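# Sort faulty pump bottles into the grey tray

## Task

Among five empty pump bottles, one or two have a defective pump whose head stays down after being pressed. Find them by pressing, place every defective bottle in the grey tray, and leave every working bottle upright on the table outside the tray. Nothing may depend on the robot to stay in place at the end. Release everything, move the grippers away, and make sure all objects settle shortly afterwards. Nothing may leave the table.

## Robot and tools

Robot: two arms, left_arm and right_arm, each with a parallel two-finger gripper. Scene frame: origin on the table surface midway between the arms, +x out over the table, +z up, and left_arm on the +y side. The arm names do not match image sides.

Gripper geometry: fingers point along the gripper's +z axis and close along its x axis. end_effector_position is the point between the pads; fingertips extend 17.5 mm past it. A pure rotation command pivots about that point, which is 25 mm from the last joint's axis toward the gripper's -y.

The row (used by execute_actions and move): always 20 numbers, both arms in one flat list. Numbers 1-10 are left_arm: x, y, z (metres, scene frame, absolute target for end_effector_position), qw, qx, qy, qz (absolute target orientation, w first, scene frame), then gripper position, force_limit, speed. Numbers 11-20 are the same for right_arm. The three gripper numbers are each in [-1, 1]. position: +1 fully open (50 mm gap), about -0.65 pads touch; send -1 to grip, which closes until an object stops the fingers. force_limit per pad: -1 about 20 N, 0 about 102 N, +1 about 185 N (actual can be ~17% higher). speed of gap change: -1 is 20 mm/s, 0 is 85, +1 is 150. A 0 is a real command, so to leave a gripper unchanged resend its previous three numbers. To hold an arm still, resend the exact pose from the last result before it stopped, plus its gripper numbers. Keep the same target quaternion in every row to hold orientation, rather than copying a drifted reported one.

execute_actions: actions is a list of at most one item. Empty list [] just returns state. An action {"rows": [...], "steps": n} runs up to 15 control steps of 1/30 s, one row per step, repeating the final row if rows run out (default 15 steps). A wait {"steps": n} (up to 300) sends nothing and returns n steps after the previous result, with reply time included. Optional pictures boolean. A target more than 0.6 m from the arm's last reported position along any of its gripper's axes is refused and nothing is sent.

move: target is one 20-number row; speed in m/s from 0.002 to 0.5 (default 0.25; rotation capped at twice that in rad/s). Both grippers follow straight paths ending together, lasting 0.5 to 10 s (cut off at 10 s). Rotation takes the shorter direction. Paths ignore obstacles and the other arm; actual hand lags and may overshoot speed near full extension. Gripper numbers apply at the start. Result adds a move: line with the ending (done, off_target, moving, held, fault) and limits (paced = target clipped; held = some steps blocked, after which the arm may jump fast), plus each gripper's distance to its target. Pictures included.

wait: seconds 0 to 10, sends nothing. zoom_image: camera (cam_head_left, cam_head_right, cam_high, cam_low, cam_left_wrist, cam_right_wrist) and region [x0, y0, x1, y1] in pixels, origin top-left, at most 504 by 504. finished_scene: scene = number of the current scene; irreversible, grades it.

Control: each step the commanded pose is clipped to 70 mm and 16 degrees from the measured pose, then damped IK; position wins over orientation. Joints share speed/acceleration limits and stop together on reversal. Large moves may end short; after an action an arm continues only up to its last clipped pose, so check the result and send the rest. Elbows never fully straighten. Reported hand position can be off, more so at long reach. The simulation keeps running while the operator thinks and writes; fingers still in motion keep moving.

Result lines: state line left_arm: ... | right_arm: ... with position and quaternion. Hand target line shows what the controller is currently driving toward. pose unreachable means the clearance check altered or blocked that arm's command; HELD marks steps where a row was not fully sent. object_status: 0 moving, 1 blocked while opening, 2 blocked while closing (a grip), 3 reached target or pads met (usually nothing held). Confirm a grip by reading 2. Any new position resets it to 0 briefly. Stopped fingers ignore new force/speed until position changes by at least 0.01; to soften a grip, open first. Lost grips re-close automatically except after force_limit -1, where status stays 2 even if empty. Off-centre grips on immovable objects weaken over time. position_measured in counts: opening ≈ (250 - position_measured) × 0.202 mm.

Joint ranges (rad): waist ±6.283, shoulder ±2.250, upper arm roll ±6.283, elbow ±2.580, forearm roll ±6.283, wrist pitch ±2.100, wrist roll ±6.283. Load limits (N m): first four joints 51.3, last three 32.3, held weight included. Reaching a limit causes a TORQUE FAULT: that arm halts 10 s and drops the rest of the call. Holding loads heats motors: MOTOR HOT from 60 °C, at 75 °C an OVER-TEMPERATURE FAULT and the arm sags.

Cameras: six 504x504 images, each with calibration (K, distortion, T_world_to_cam) given in the setup; wrist camera poses follow their arm's joints.

Avoid: arms colliding or pressing each other, fast or deep contacts (hardness grows with speed and overshoot past contact), dropping or knocking bottles, anything leaving the table, and random external tugs loosening a held bottle. Press pump heads gently, then observe whether they rise again.

Each tool is called after "Emit:" as name(argument=value, ...) on one line, values as JSON.

## Session

Emit:
execute_actions(actions=[])

Scene clock: 0.00 s of 5100.00 s.
left_arm: end_effector_position=(+0.5118, -0.0208, +0.2003) position_measured=3 object_status=3 end_effector_quat_wxyz=(+0.284, +0.766, -0.161, +0.553) | right_arm: end_effector_position=(+0.4479, -0.1909, +0.1812) position_measured=3 object_status=3 end_effector_quat_wxyz=(+0.002, +0.630, +0.777, +0.000)
Joint positions: left_arm=[ 0.941  1.004 -0.999  2.312 -0.367 -1.492  1.06 ] | right_arm=[-0.058  0.431  0.001  1.654  0.002  1.053  1.513]
Joint velocities: left_arm=[ 0.001 -0.    -0.001 -0.     0.    -0.001 -0.   ] | right_arm=[ 0.     0.001  0.     0.    -0.    -0.     0.001]
Motor temperatures (°C, as the motors report them): left_arm=[27 27 27 30 31 27 34] | right_arm=[25 25 24 26 33 32 42]
Hand target (left_arm): +0.512, -0.021, +0.200; +0.284, +0.766, -0.161, +0.553
Hand target (right_arm): +0.448, -0.191, +0.181; +0.002, +0.630, +0.777, +0.000
camera_calibration (this result's frames):
cam_left_wrist: T_world_to_cam=[[0.358678, 0.0389705, 0.932648, -0.365467], [-0.536702, -0.80886, 0.240203, 0.248372], [0.763742, -0.586709, -0.269205, -0.184314], [0, 0, 0, 1]] pos_world=[0.405155, 0.107002, 0.231574]

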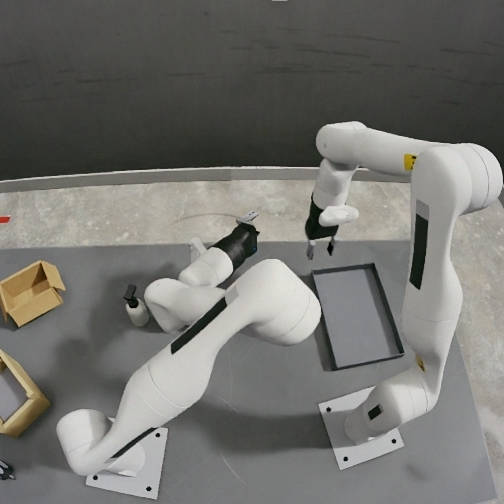

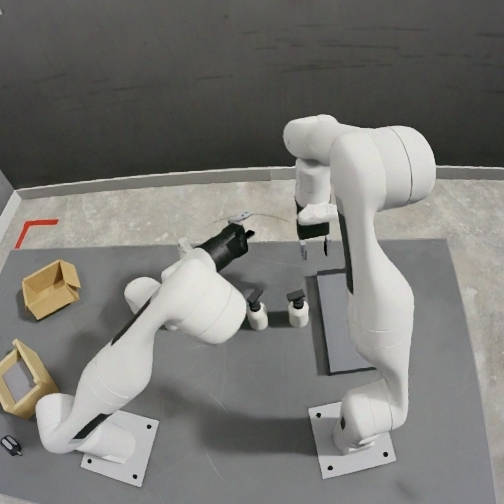

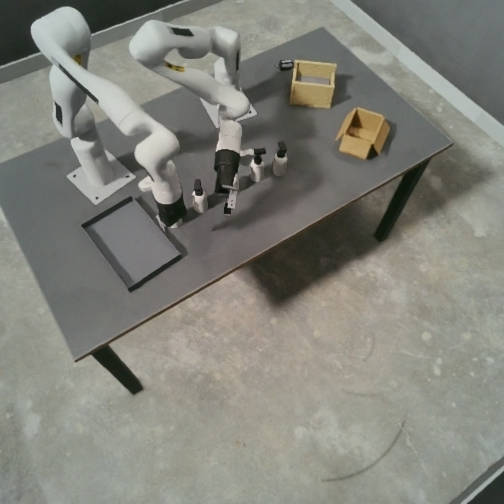

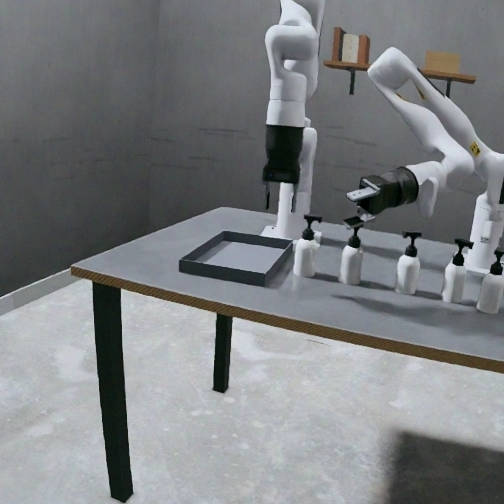

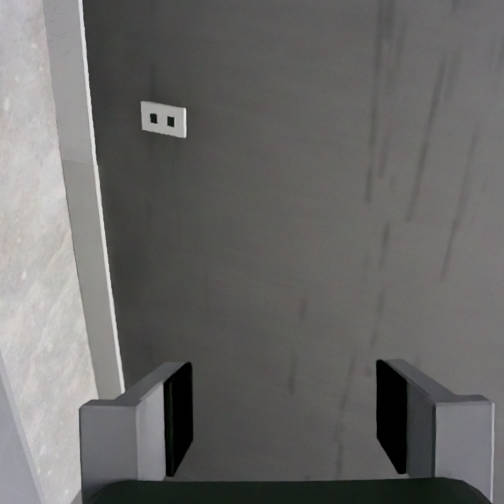

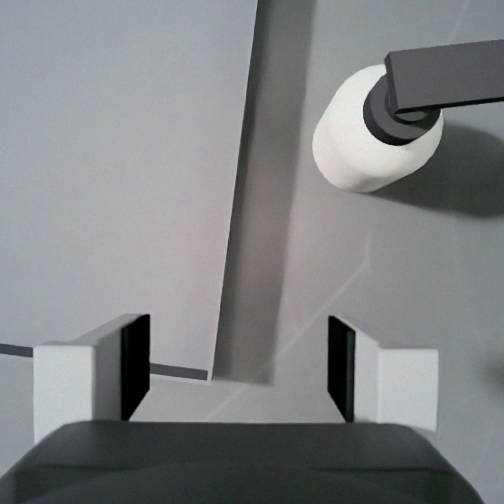

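Emit:
move(target=[0.5,0.0,0.36,0.284,0.766,-0.161,0.553,-0.65,-0.5,1, 0.448,-0.25,0.26,0,0.707,0.707,0,-0.65,-0.5,1], speed=0.15)

Emit:
move(target=[0.4,0.25,0.32,0,0.707,0.707,0,-0.65,-0.5,1, 0.4,-0.25,0.26,0,0.707,0.707,0,-0.65,-0.5,1], speed=0.15)

Scene clock: 12.33 s of 5100.00 s.
left_arm: end_effector_position=(+0.5003, -0.0003, +0.3594) position_measured=249 object_status=3 end_effector_quat_wxyz=(+0.284, +0.766, -0.161, +0.553) | right_arm: end_effector_position=(+0.4477, -0.2503, +0.2601) position_measured=249 object_status=3 end_effector_quat_wxyz=(+0.000, +0.707, +0.707, -0.000)
Joint positions: left_arm=[ 1.163  0.514 -1.287  2.242 -0.767 -1.062  1.153] | right_arm=[ 0.032  0.342  0.076  1.522 -0.026  1.279  1.473]
Joint velocities: left_arm=[ 0.004 -0.004 -0.001 -0.001  0.     0.002  0.001] | right_arm=[ 0.     0.     0.001 -0.001  0.001 -0.001  0.   ]
Motor temperatures (°C, as the motors report them): left_arm=[27 27 27 30 31 27 34] | right_arm=[25 25 24 26 33 32 42]
Hand target (left_arm): +0.500, -0.001, +0.360; +0.285, +0.766, -0.161, +0.553
Hand target (right_arm): +0.448, -0.250, +0.260; +0.000, +0.707, +0.707, -0.000
Off the commanded pose (left_arm): 0.001 m, 0 deg.
Off the commanded pose (right_arm): 0.000 m, 0 deg.
After step 90, 7.67 s passed at rest.
move: done
camera_calibration (this result's frames):
cam_left_wrist: T_world_to_cam=[[0.358915, 0.039218, 0.932546, -0.510624], [-0.536244, -0.8091, 0.240414, 0.220224], [0.763952, -0.58636, -0.269368, -0.120676], [0, 0, 0, 1]] pos_world=[0.393554, 0.127449, 0.390729]
cam_right_wrist: T_world_to_cam=[[-0.00580189, 0.999536, 0.0299146, 0.238512], [0.999893, 0.00539745, 0.0135829, -0.423842], [0.0134151, 0.0299903, -0.99946, 0.424689], [0, 0, 0, 1]] pos_world=[0.419484, -0.24885, 0.423082]

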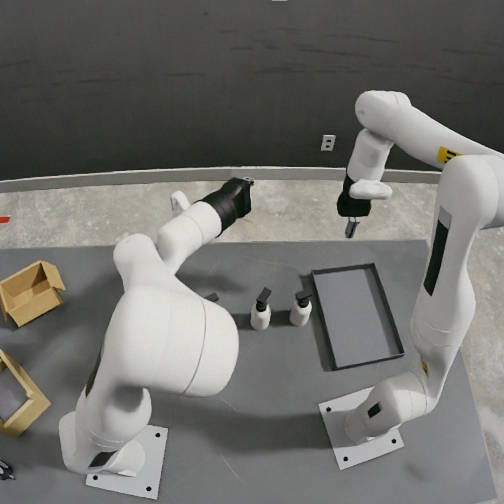

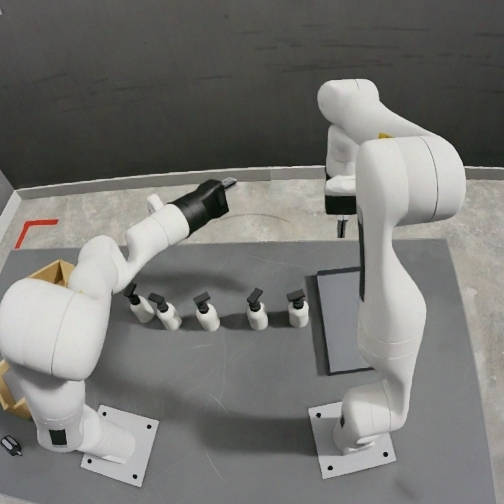

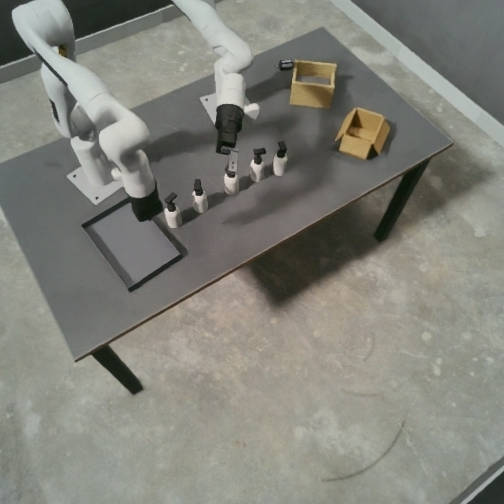

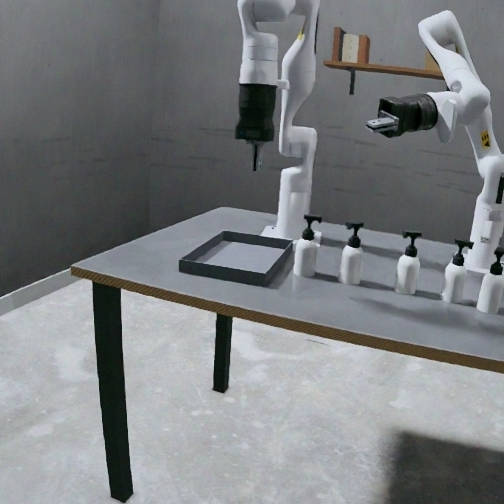

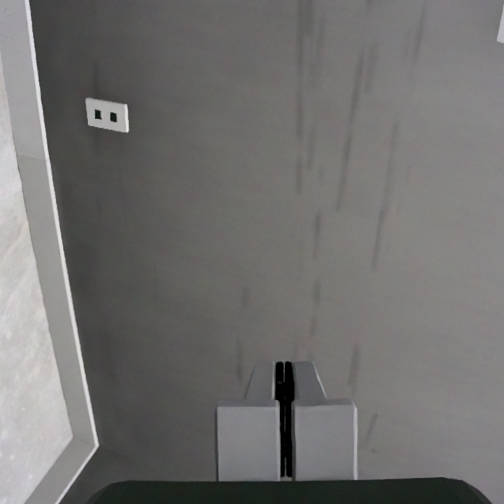

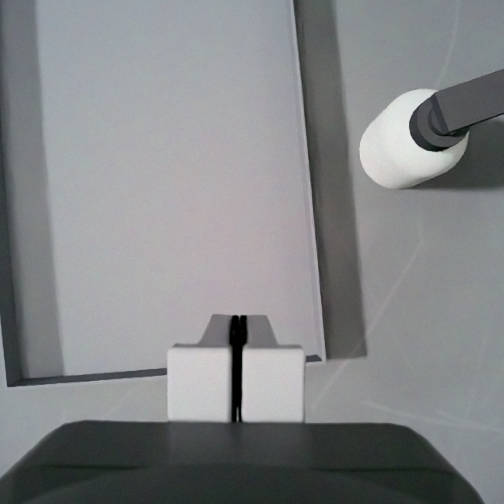

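Scene clock: 20.20 s of 5100.00 s.
left_arm: end_effector_position=(+0.3999, +0.2493, +0.3206) position_measured=249 object_status=3 end_effector_quat_wxyz=(+0.000, +0.708, +0.706, -0.001) | right_arm: end_effector_position=(+0.4001, -0.2501, +0.2599) position_measured=249 object_status=3 end_effector_quat_wxyz=(-0.000, +0.707, +0.707, +0.000)
Joint positions: left_arm=[ 0.521  0.478 -1.009  1.307  0.402  1.567  1.28 ] | right_arm=[ 0.017  0.233  0.069  1.674 -0.017  1.235  1.452]
Joint velocities: left_arm=[-0.014  0.009 -0.001 -0.005  0.003  0.006 -0.   ] | right_arm=[-0.  0.  0. -0. -0. -0. -0.]
Motor temperatures (°C, as the motors report them): left_arm=[27 27 27 30 31 27 34] | right_arm=[25 25 24 26 33 32 42]
Hand target (left_arm): +0.400, +0.250, +0.320; +0.000, +0.707, +0.707, -0.001
Hand target (right_arm): +0.400, -0.250, +0.260; -0.000, +0.707, +0.707, +0.000
Off the commanded pose (left_arm): 0.001 m, 0 deg.
Off the commanded pose (right_arm): 0.000 m, 0 deg.
move: done
camera_calibration (this result's frames):
cam_left_wrist: T_world_to_cam=[[0.0103375, 0.999205, -0.0384912, -0.236815], [0.999215, -0.0117942, -0.0378115, -0.345929], [-0.0382354, -0.0380701, -0.998543, 0.509765], [0, 0, 0, 1]] pos_world=[0.367596, 0.251953, 0.486827]
cam_right_wrist: T_world_to_cam=[[-0.00615087, 0.999504, 0.0308838, 0.237907], [0.999889, 0.00572787, 0.0137663, -0.376143], [0.0135826, 0.030965, -0.999428, 0.425302], [0, 0, 0, 1]] pos_world=[0.371788, -0.248804, 0.42289]

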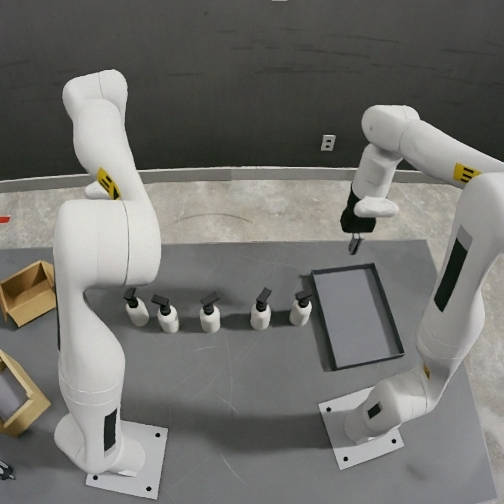

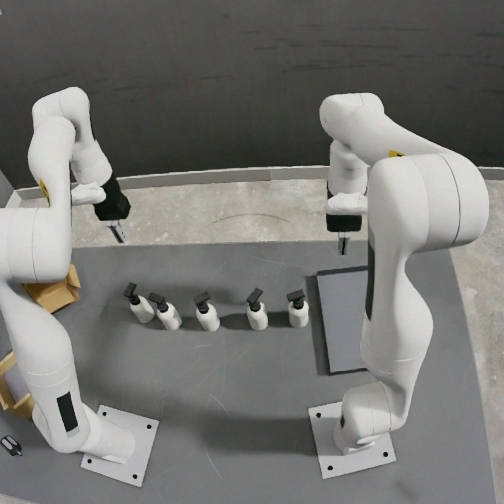

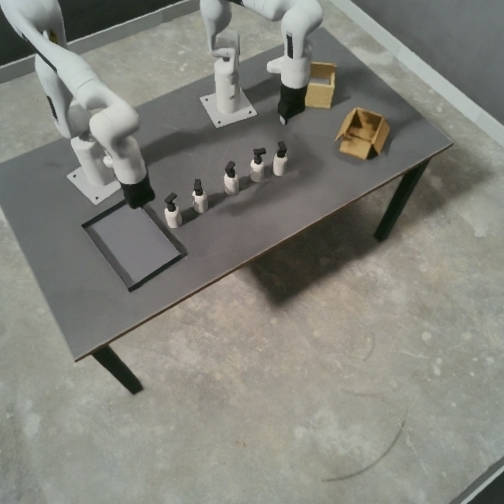

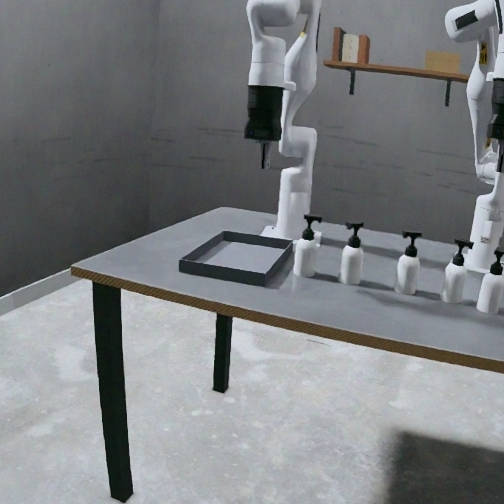

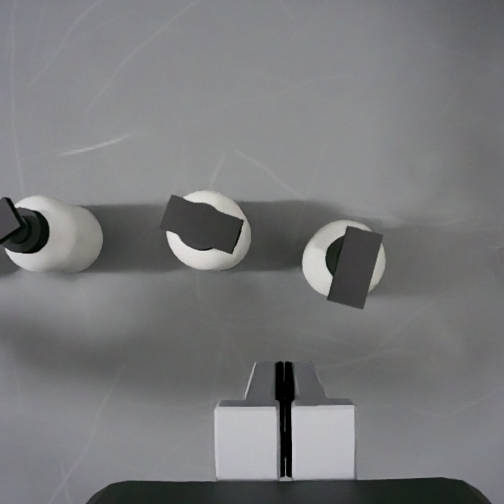

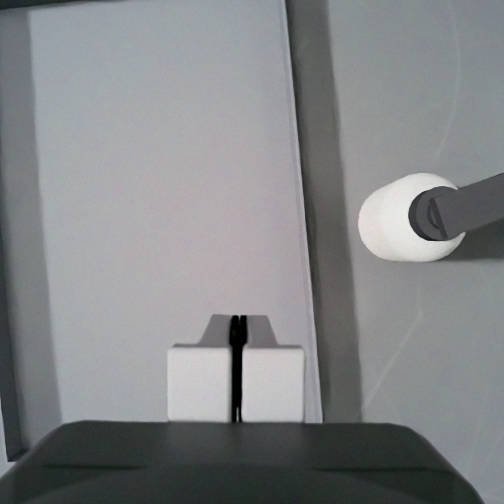

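Emit:
move(target=[0.354,0.28,0.21,0,0.707,0.707,0,-0.65,-0.5,1, 0.36,-0.15,0.21,0,0.707,0.707,0,-0.65,-0.5,1], speed=0.2)

Scene clock: 31.80 s of 5100.00 s.
left_arm: end_effector_position=(+0.3535, +0.2801, +0.2102) position_measured=249 object_status=3 end_effector_quat_wxyz=(-0.000, +0.707, +0.707, +0.000) | right_arm: end_effector_position=(+0.3602, -0.1497, +0.2099) position_measured=249 object_status=3 end_effector_quat_wxyz=(-0.000, +0.707, +0.707, +0.001)
Joint positions: left_arm=[ 0.562  0.457 -1.02   1.729  0.417  1.192  1.147] | right_arm=[-0.189  0.243 -0.022  1.833  0.005  1.064  1.149]
Joint velocities: left_arm=[ 0.001 -0.001  0.001  0.004  0.001 -0.003 -0.002] | right_arm=[-0.004  0.    -0.002  0.     0.001 -0.001 -0.003]
Motor temperatures (°C, as the motors report them): left_arm=[27 27 27 30 31 27 34] | right_arm=[25 25 24 26 33 32 42]
Hand target (left_arm): +0.353, +0.280, +0.210; -0.000, +0.707, +0.707, +0.000
Hand target (right_arm): +0.360, -0.150, +0.210; -0.000, +0.707, +0.707, +0.001
Off the commanded pose (left_arm): 0.001 m, 0 deg.
Off the commanded pose (right_arm): 0.000 m, 0 deg.
After step 90, 7.50 s passed at rest.
move: done
camera_calibration (this result's frames):
cam_left_wrist: T_world_to_cam=[[0.0082196, 0.999331, -0.0356507, -0.27123], [0.999278, -0.00953162, -0.0367898, -0.304201], [-0.037105, -0.0353225, -0.998687, 0.397805], [0, 0, 0, 1]] pos_world=[0.320972, 0.2822, 0.376422]
cam_right_wrist: T_world_to_cam=[[-0.0059533, 0.999466, 0.032129, 0.138569], [0.999886, 0.00550309, 0.0140828, -0.336259], [0.0138985, 0.0322092, -0.999385, 0.37288], [0, 0, 0, 1]] pos_world=[0.331863, -0.148654, 0.372934]

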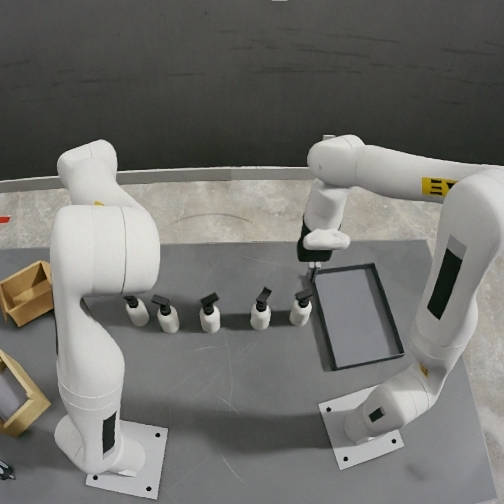

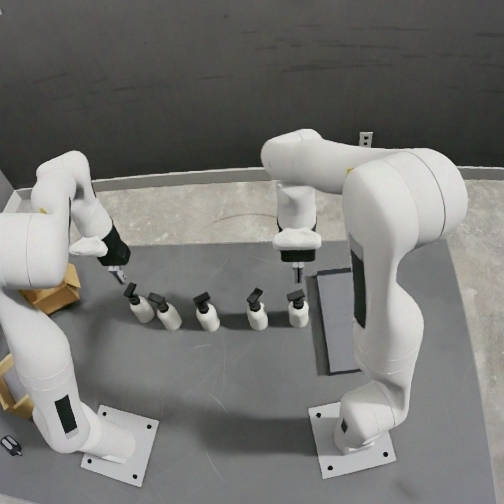

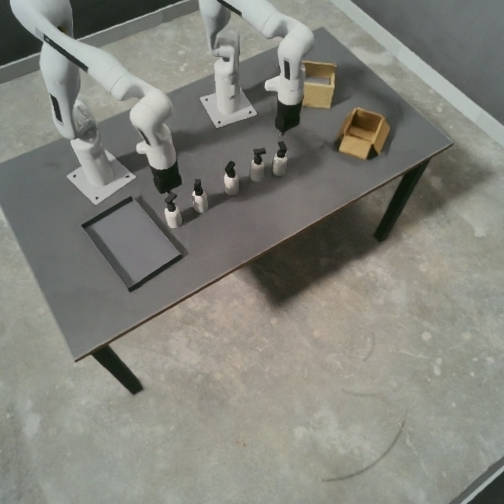

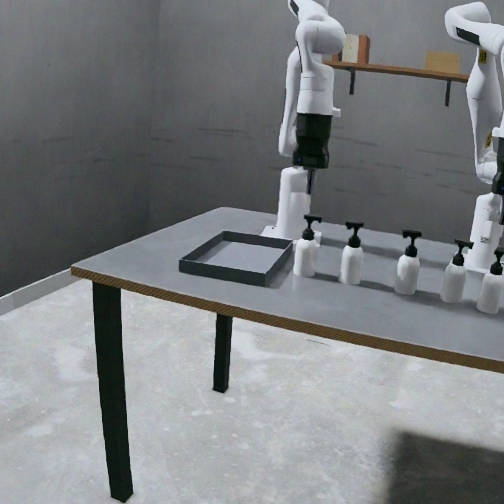

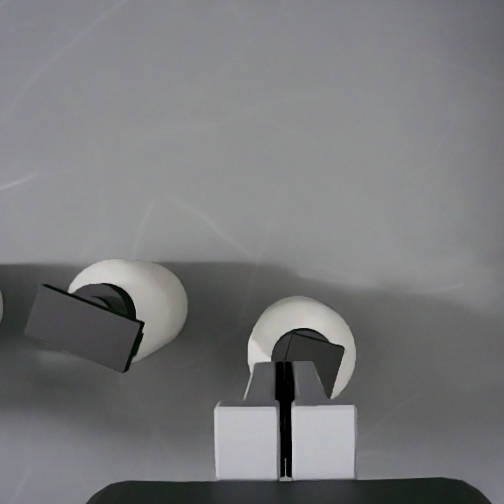

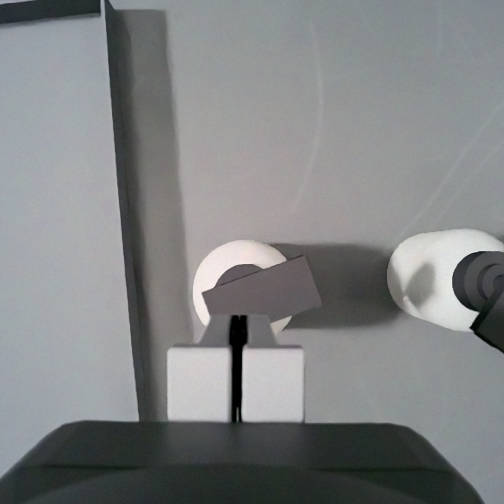

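Emit:
move(target=[0.353,0.287,0.175,0,0.707,0.707,0,-0.65,-0.5,1, 0.351,-0.146,0.175,0,0.707,0.707,0,-0.65,-0.5,1], speed=0.1)

Emit:
move(target=[0.353,0.287,0.142,0,0.707,0.707,0,-0.65,-0.5,1, 0.351,-0.146,0.142,0,0.707,0.707,0,-0.65,-0.5,1], speed=0.04)

Emit:
move(target=[0.353,0.287,0.2,0,0.707,0.707,0,-0.65,-0.5,1, 0.351,-0.146,0.2,0,0.707,0.707,0,-0.65,-0.5,1], speed=0.1)

Emit:
move(target=[0.34,0.21,0.2,0,0.707,0.707,0,-0.65,-0.5,1, 0.352,-0.04,0.2,0,0.707,0.707,0,-0.65,-0.5,1])

Emit:
zoom_image(camera="cam_low", region=[284, 150, 504, 320])

Scene clock: 46.30 s of 5100.00 s.
left_arm: end_effector_position=(+0.3529, +0.2869, +0.1752) position_measured=249 object_status=3 end_effector_quat_wxyz=(+0.000, +0.707, +0.707, +0.000) | right_arm: end_effector_position=(+0.3512, -0.1459, +0.1750) position_measured=249 object_status=3 end_effector_quat_wxyz=(-0.000, +0.707, +0.707, +0.000)
Joint positions: left_arm=[ 0.52   0.5   -0.99   1.798  0.467  1.099  1.083] | right_arm=[-0.204  0.275 -0.029  1.92   0.01   0.947  1.125]
Joint velocities: left_arm=[-0.004  0.003 -0.001  0.002  0.003 -0.002 -0.001] | right_arm=[-0.001  0.001  0.     0.002  0.001 -0.002 -0.   ]
Motor temperatures (°C, as the motors report them): left_arm=[27 27 27 30 31 27 34] | right_arm=[25 25 24 26 33 32 42]
Hand target (left_arm): +0.353, +0.287, +0.175; -0.000, +0.707, +0.707, -0.000
Hand target (right_arm): +0.351, -0.146, +0.175; -0.000, +0.707, +0.707, +0.000
Off the commanded pose (left_arm): 0.000 m, 0 deg.
Off the commanded pose (right_arm): 0.000 m, 0 deg.
After step 90, 10.70 s passed at rest.
move: done
camera_calibration (this result's frames):
cam_left_wrist: T_world_to_cam=[[0.00845889, 0.999312, -0.0361029, -0.279224], [0.999289, -0.00977458, -0.0364232, -0.304809], [-0.0367511, -0.0357691, -0.998684, 0.363046], [0, 0, 0, 1]] pos_world=[0.320296, 0.289038, 0.341385]
cam_right_wrist: T_world_to_cam=[[-0.00625157, 0.999504, 0.0308782, 0.136169], [0.999886, 0.0058237, 0.0139274, -0.326704], [0.0137407, 0.0309617, -0.999426, 0.337906], [0, 0, 0, 1]] pos_world=[0.322875, -0.144661, 0.338058]

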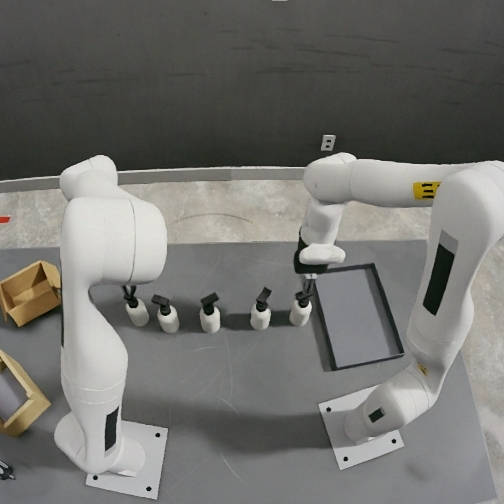

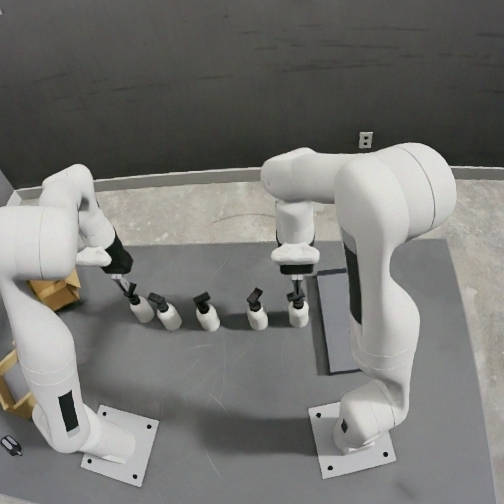

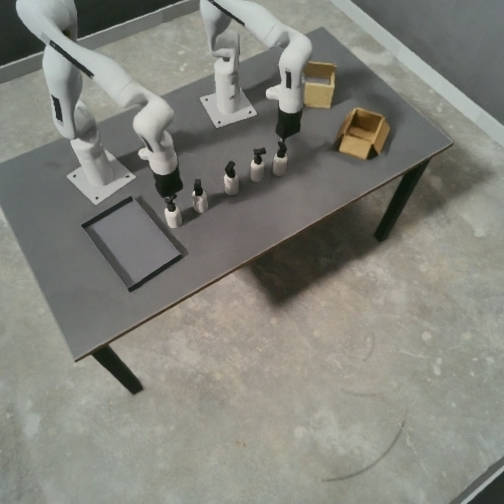

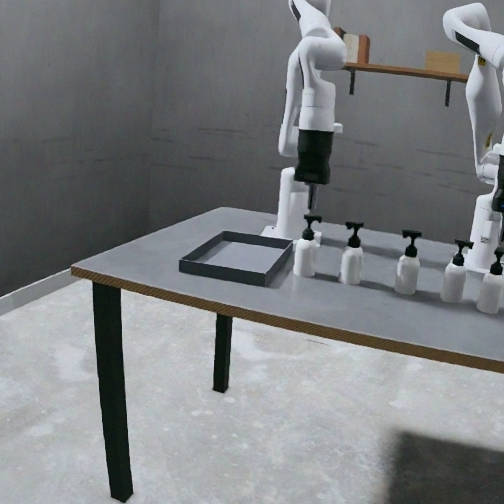

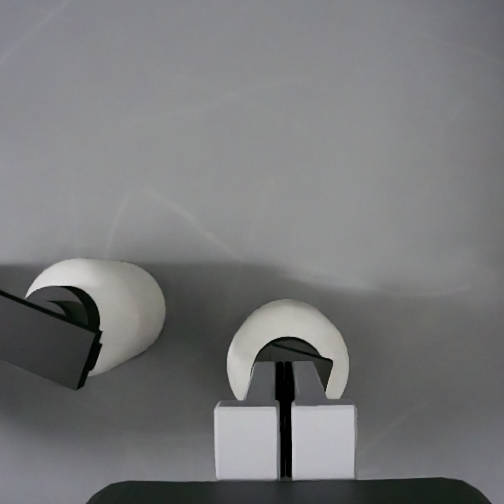

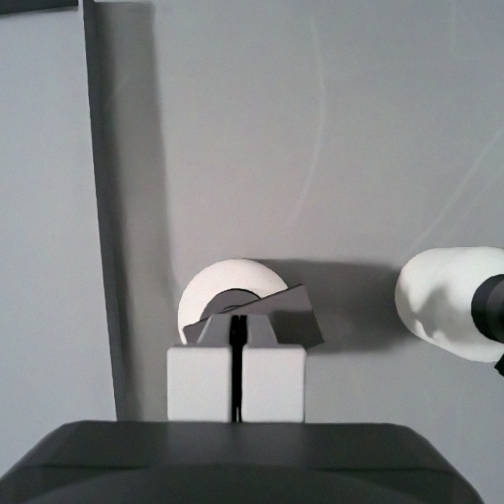

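Scene clock: 47.43 s of 5100.00 s.
left_arm: end_effector_position=(+0.3530, +0.2869, +0.1423) position_measured=249 object_status=3 end_effector_quat_wxyz=(+0.000, +0.707, +0.707, +0.000) | right_arm: end_effector_position=(+0.3521, -0.1454, +0.1439) position_measured=249 object_status=3 end_effector_quat_wxyz=(+0.001, +0.707, +0.707, +0.002)
Joint positions: left_arm=[ 0.489  0.548 -0.953  1.852  0.523  1.017  1.034] | right_arm=[-0.204  0.324 -0.03   1.973  0.013  0.841  1.121]
Joint velocities: left_arm=[-0.002  0.003  0.002  0.     0.003 -0.002 -0.001] | right_arm=[-0.    -0.001 -0.     0.002  0.    -0.001 -0.001]
Motor temperatures (°C, as the motors report them): left_arm=[27 27 27 30 31 27 34] | right_arm=[25 25 24 26 33 32 42]
Hand target (left_arm): +0.353, +0.287, +0.142; -0.000, +0.707, +0.707, +0.000
Hand target (right_arm): +0.351, -0.146, +0.142; -0.000, +0.707, +0.707, +0.000
Off the commanded pose (left_arm): 0.000 m, 0 deg.
Off the commanded pose (right_arm): 0.002 m, 0 deg.
move: done
camera_calibration (this result's frames):
cam_left_wrist: T_world_to_cam=[[0.00831716, 0.999309, -0.0362239, -0.280408], [0.9993, -0.00962741, -0.0361479, -0.306185], [-0.0364717, -0.0358979, -0.99869, 0.330161], [0, 0, 0, 1]] pos_world=[0.320345, 0.289118, 0.308503]
cam_right_wrist: T_world_to_cam=[[-0.00634616, 0.999449, 0.0325816, 0.136426], [0.999823, 0.00576558, 0.0178826, -0.32778], [0.0176849, 0.0326893, -0.999309, 0.305623], [0, 0, 0, 1]] pos_world=[0.323183, -0.144452, 0.306829]

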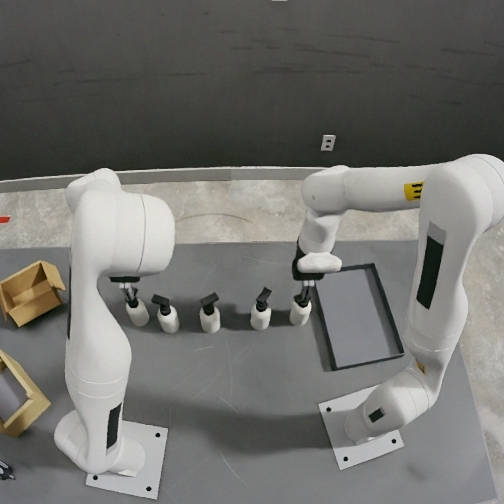

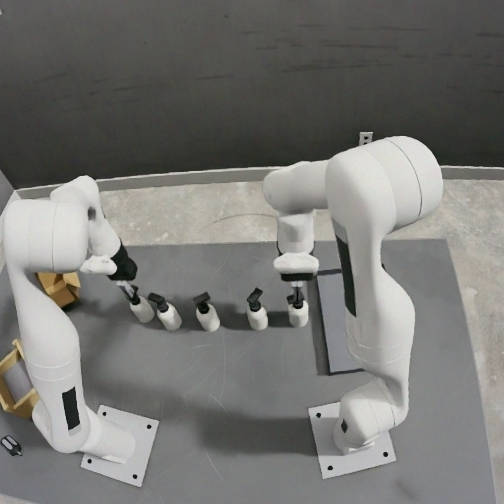

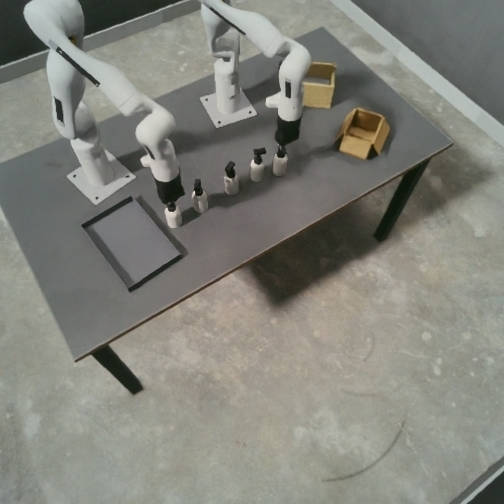

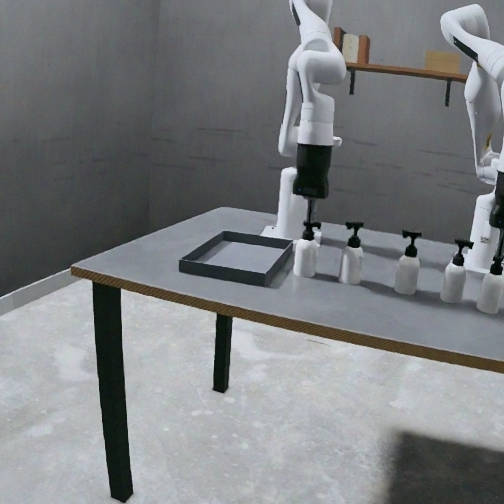

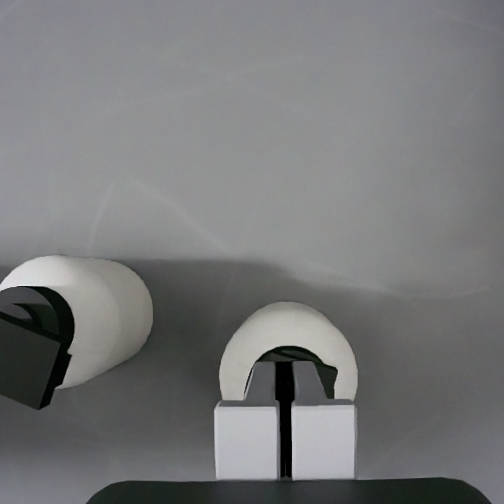

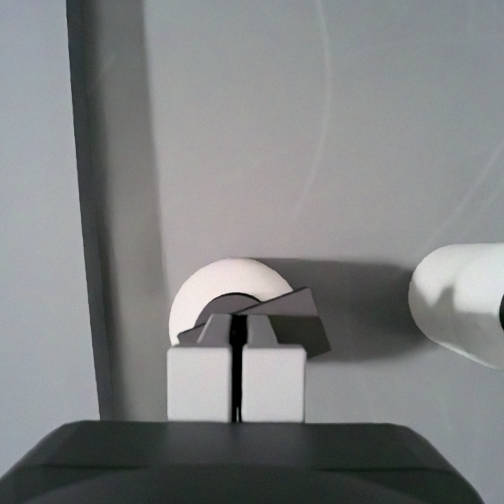

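Scene clock: 48.40 s of 5100.00 s.
left_arm: end_effector_position=(+0.3532, +0.2870, +0.1998) position_measured=249 object_status=3 end_effector_quat_wxyz=(-0.000, +0.707, +0.707, -0.000) | right_arm: end_effector_position=(+0.3508, -0.1461, +0.2000) position_measured=249 object_status=3 end_effector_quat_wxyz=(+0.000, +0.707, +0.707, -0.000)
Joint positions: left_arm=[ 0.538  0.469 -1.011  1.752  0.43   1.163  1.117] | right_arm=[-0.205  0.24  -0.028  1.874  0.008  1.028  1.126]
Joint velocities: left_arm=[ 0.004 -0.004 -0.001 -0.002 -0.     0.003  0.001] | right_arm=[-0.    -0.003 -0.    -0.001 -0.     0.002 -0.   ]
Motor temperatures (°C, as the motors report them): left_arm=[27 27 27 30 31 27 34] | right_arm=[25 25 24 26 33 32 42]
Hand target (left_arm): +0.353, +0.287, +0.200; +0.000, +0.707, +0.707, -0.000
Hand target (right_arm): +0.351, -0.146, +0.200; +0.000, +0.707, +0.707, -0.000
Off the commanded pose (left_arm): 0.000 m, 0 deg.
Off the commanded pose (right_arm): 0.000 m, 0 deg.
move: done
camera_calibration (this result's frames):
cam_left_wrist: T_world_to_cam=[[0.00785226, 0.999323, -0.0359478, -0.278321], [0.999284, -0.00917241, -0.0367077, -0.304353], [-0.0370126, -0.0356338, -0.998679, 0.387703], [0, 0, 0, 1]] pos_world=[0.32067, 0.289156, 0.366014]
cam_right_wrist: T_world_to_cam=[[-0.00582842, 0.999519, 0.0304502, 0.13556], [0.999892, 0.0054146, 0.0136549, -0.326667], [0.0134834, 0.0305265, -0.999443, 0.362852], [0, 0, 0, 1]] pos_world=[0.32253, -0.144803, 0.362983]

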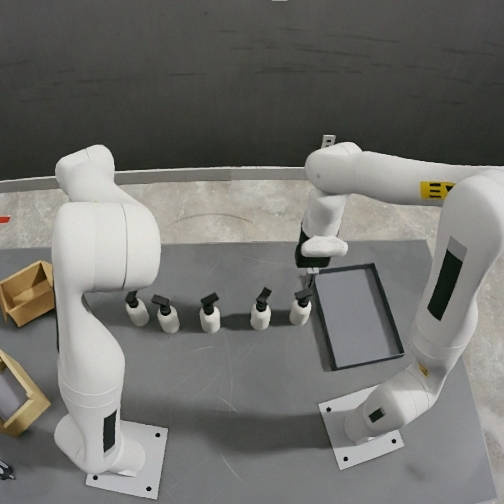

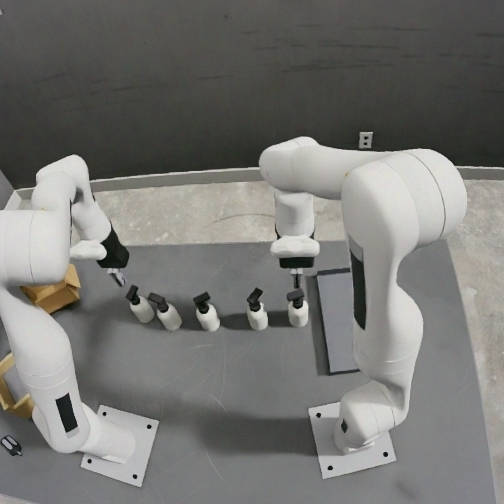

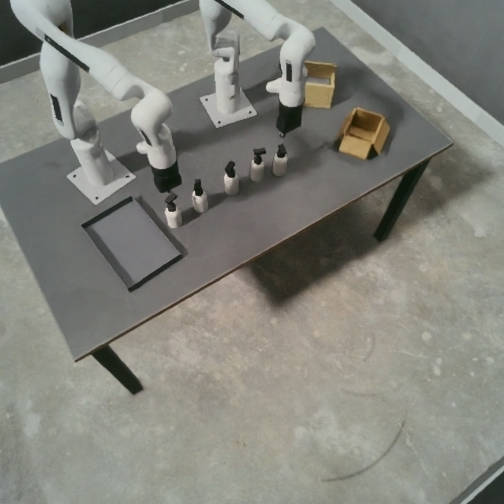

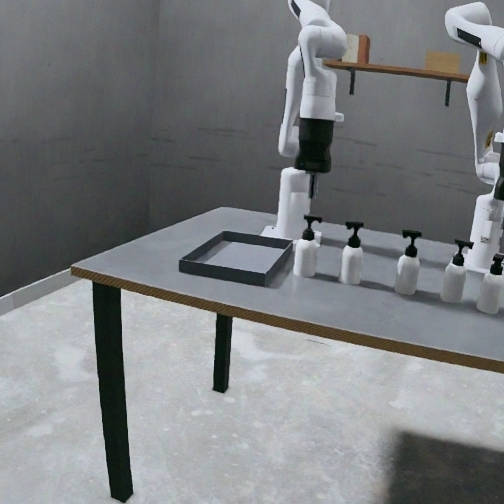

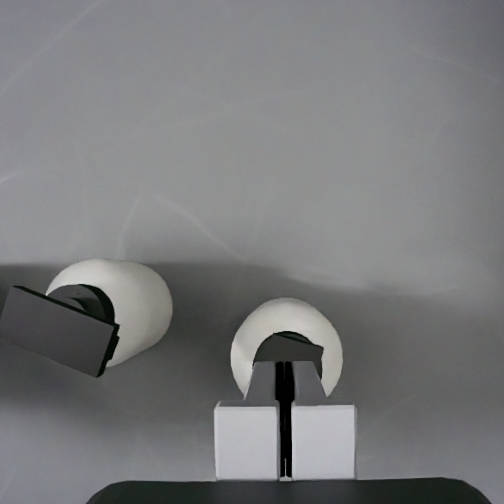

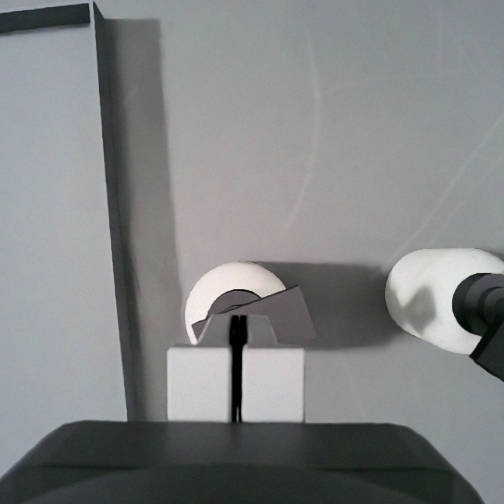

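Scene clock: 49.33 s of 5100.00 s.
left_arm: end_effector_position=(+0.3401, +0.2105, +0.2000) position_measured=249 object_status=3 end_effector_quat_wxyz=(-0.000, +0.707, +0.707, +0.000) | right_arm: end_effector_position=(+0.3519, -0.0398, +0.2003) position_measured=249 object_status=3 end_effector_quat_wxyz=(-0.000, +0.707, +0.707, +0.001)
Joint positions: left_arm=[ 0.738  0.461 -1.012  1.76   0.424  1.158  1.315] | right_arm=[-0.393  0.348 -0.084  1.717  0.032  1.077  0.874]
Joint velocities: left_arm=[ 0.007 -0.     0.001  0.001 -0.002 -0.001  0.002] | right_arm=[-0.004  0.005 -0.002 -0.002  0.002  0.002 -0.003]
Motor temperatures (°C, as the motors report them): left_arm=[27 27 27 30 31 27 34] | right_arm=[25 25 24 26 33 32 42]
Hand target (left_arm): +0.340, +0.210, +0.200; -0.000, +0.707, +0.707, +0.000
Hand target (right_arm): +0.352, -0.040, +0.200; -0.000, +0.707, +0.707, +0.000
Off the commanded pose (left_arm): 0.001 m, 0 deg.
Off the commanded pose (right_arm): 0.000 m, 0 deg.
move: done
camera_calibration (this result's frames):
cam_left_wrist: T_world_to_cam=[[0.00744102, 0.999347, -0.0353489, -0.201737], [0.999303, -0.00872466, -0.0362993, -0.292147], [-0.036584, -0.0350541, -0.998716, 0.384414], [0, 0, 0, 1]] pos_world=[0.307507, 0.212531, 0.366184]
cam_right_wrist: T_world_to_cam=[[-0.00553118, 0.999474, 0.0319418, 0.0288795], [0.999886, 0.00507922, 0.0142135, -0.328454], [0.0140438, 0.0320168, -0.999389, 0.359781], [0, 0, 0, 1]] pos_world=[0.323523, -0.0387151, 0.363307]

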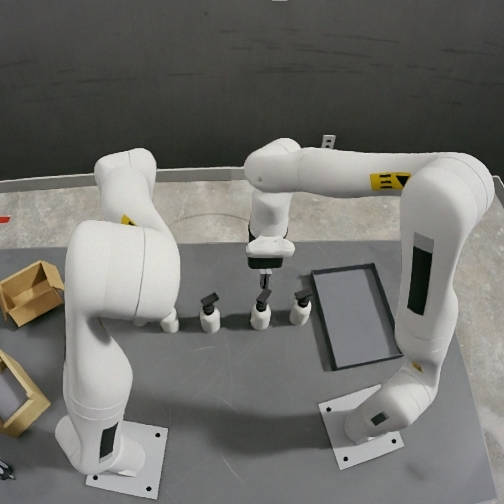

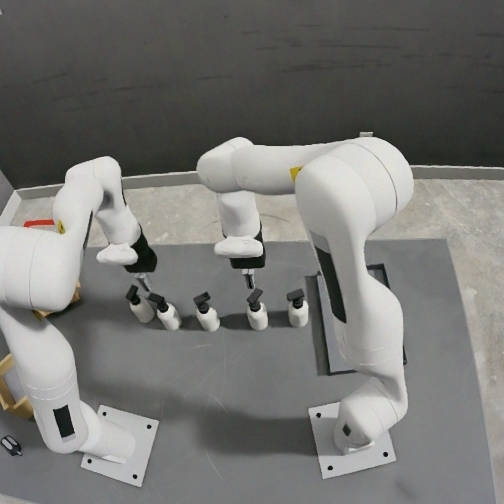

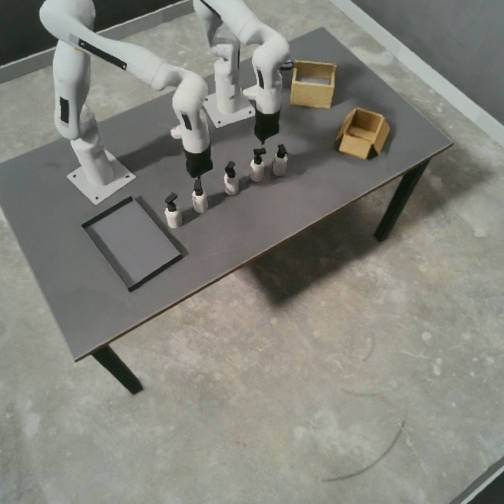

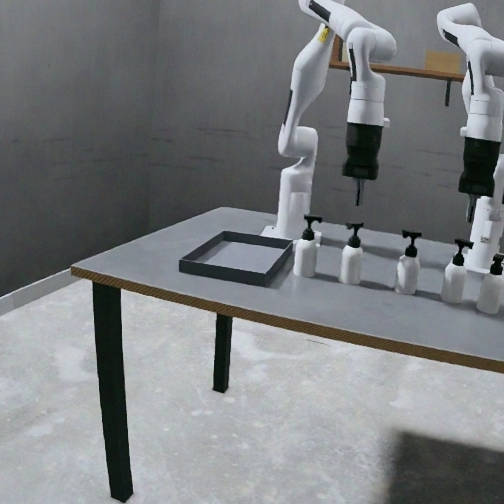

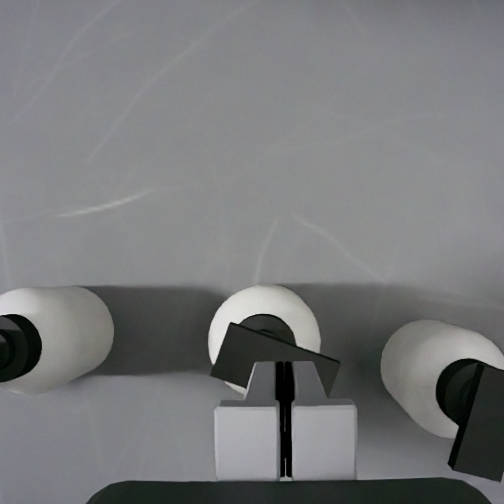

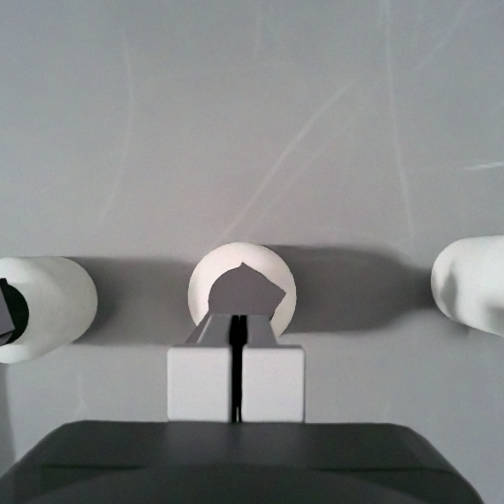

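Region (284, 150, 504, 320) of cam_low's 504x504 image, scaled by 2.291, with more detail than that image has; it fills the top 389 rows of this view, and the rest is white.

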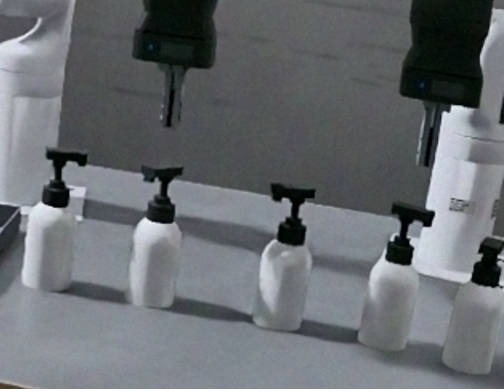

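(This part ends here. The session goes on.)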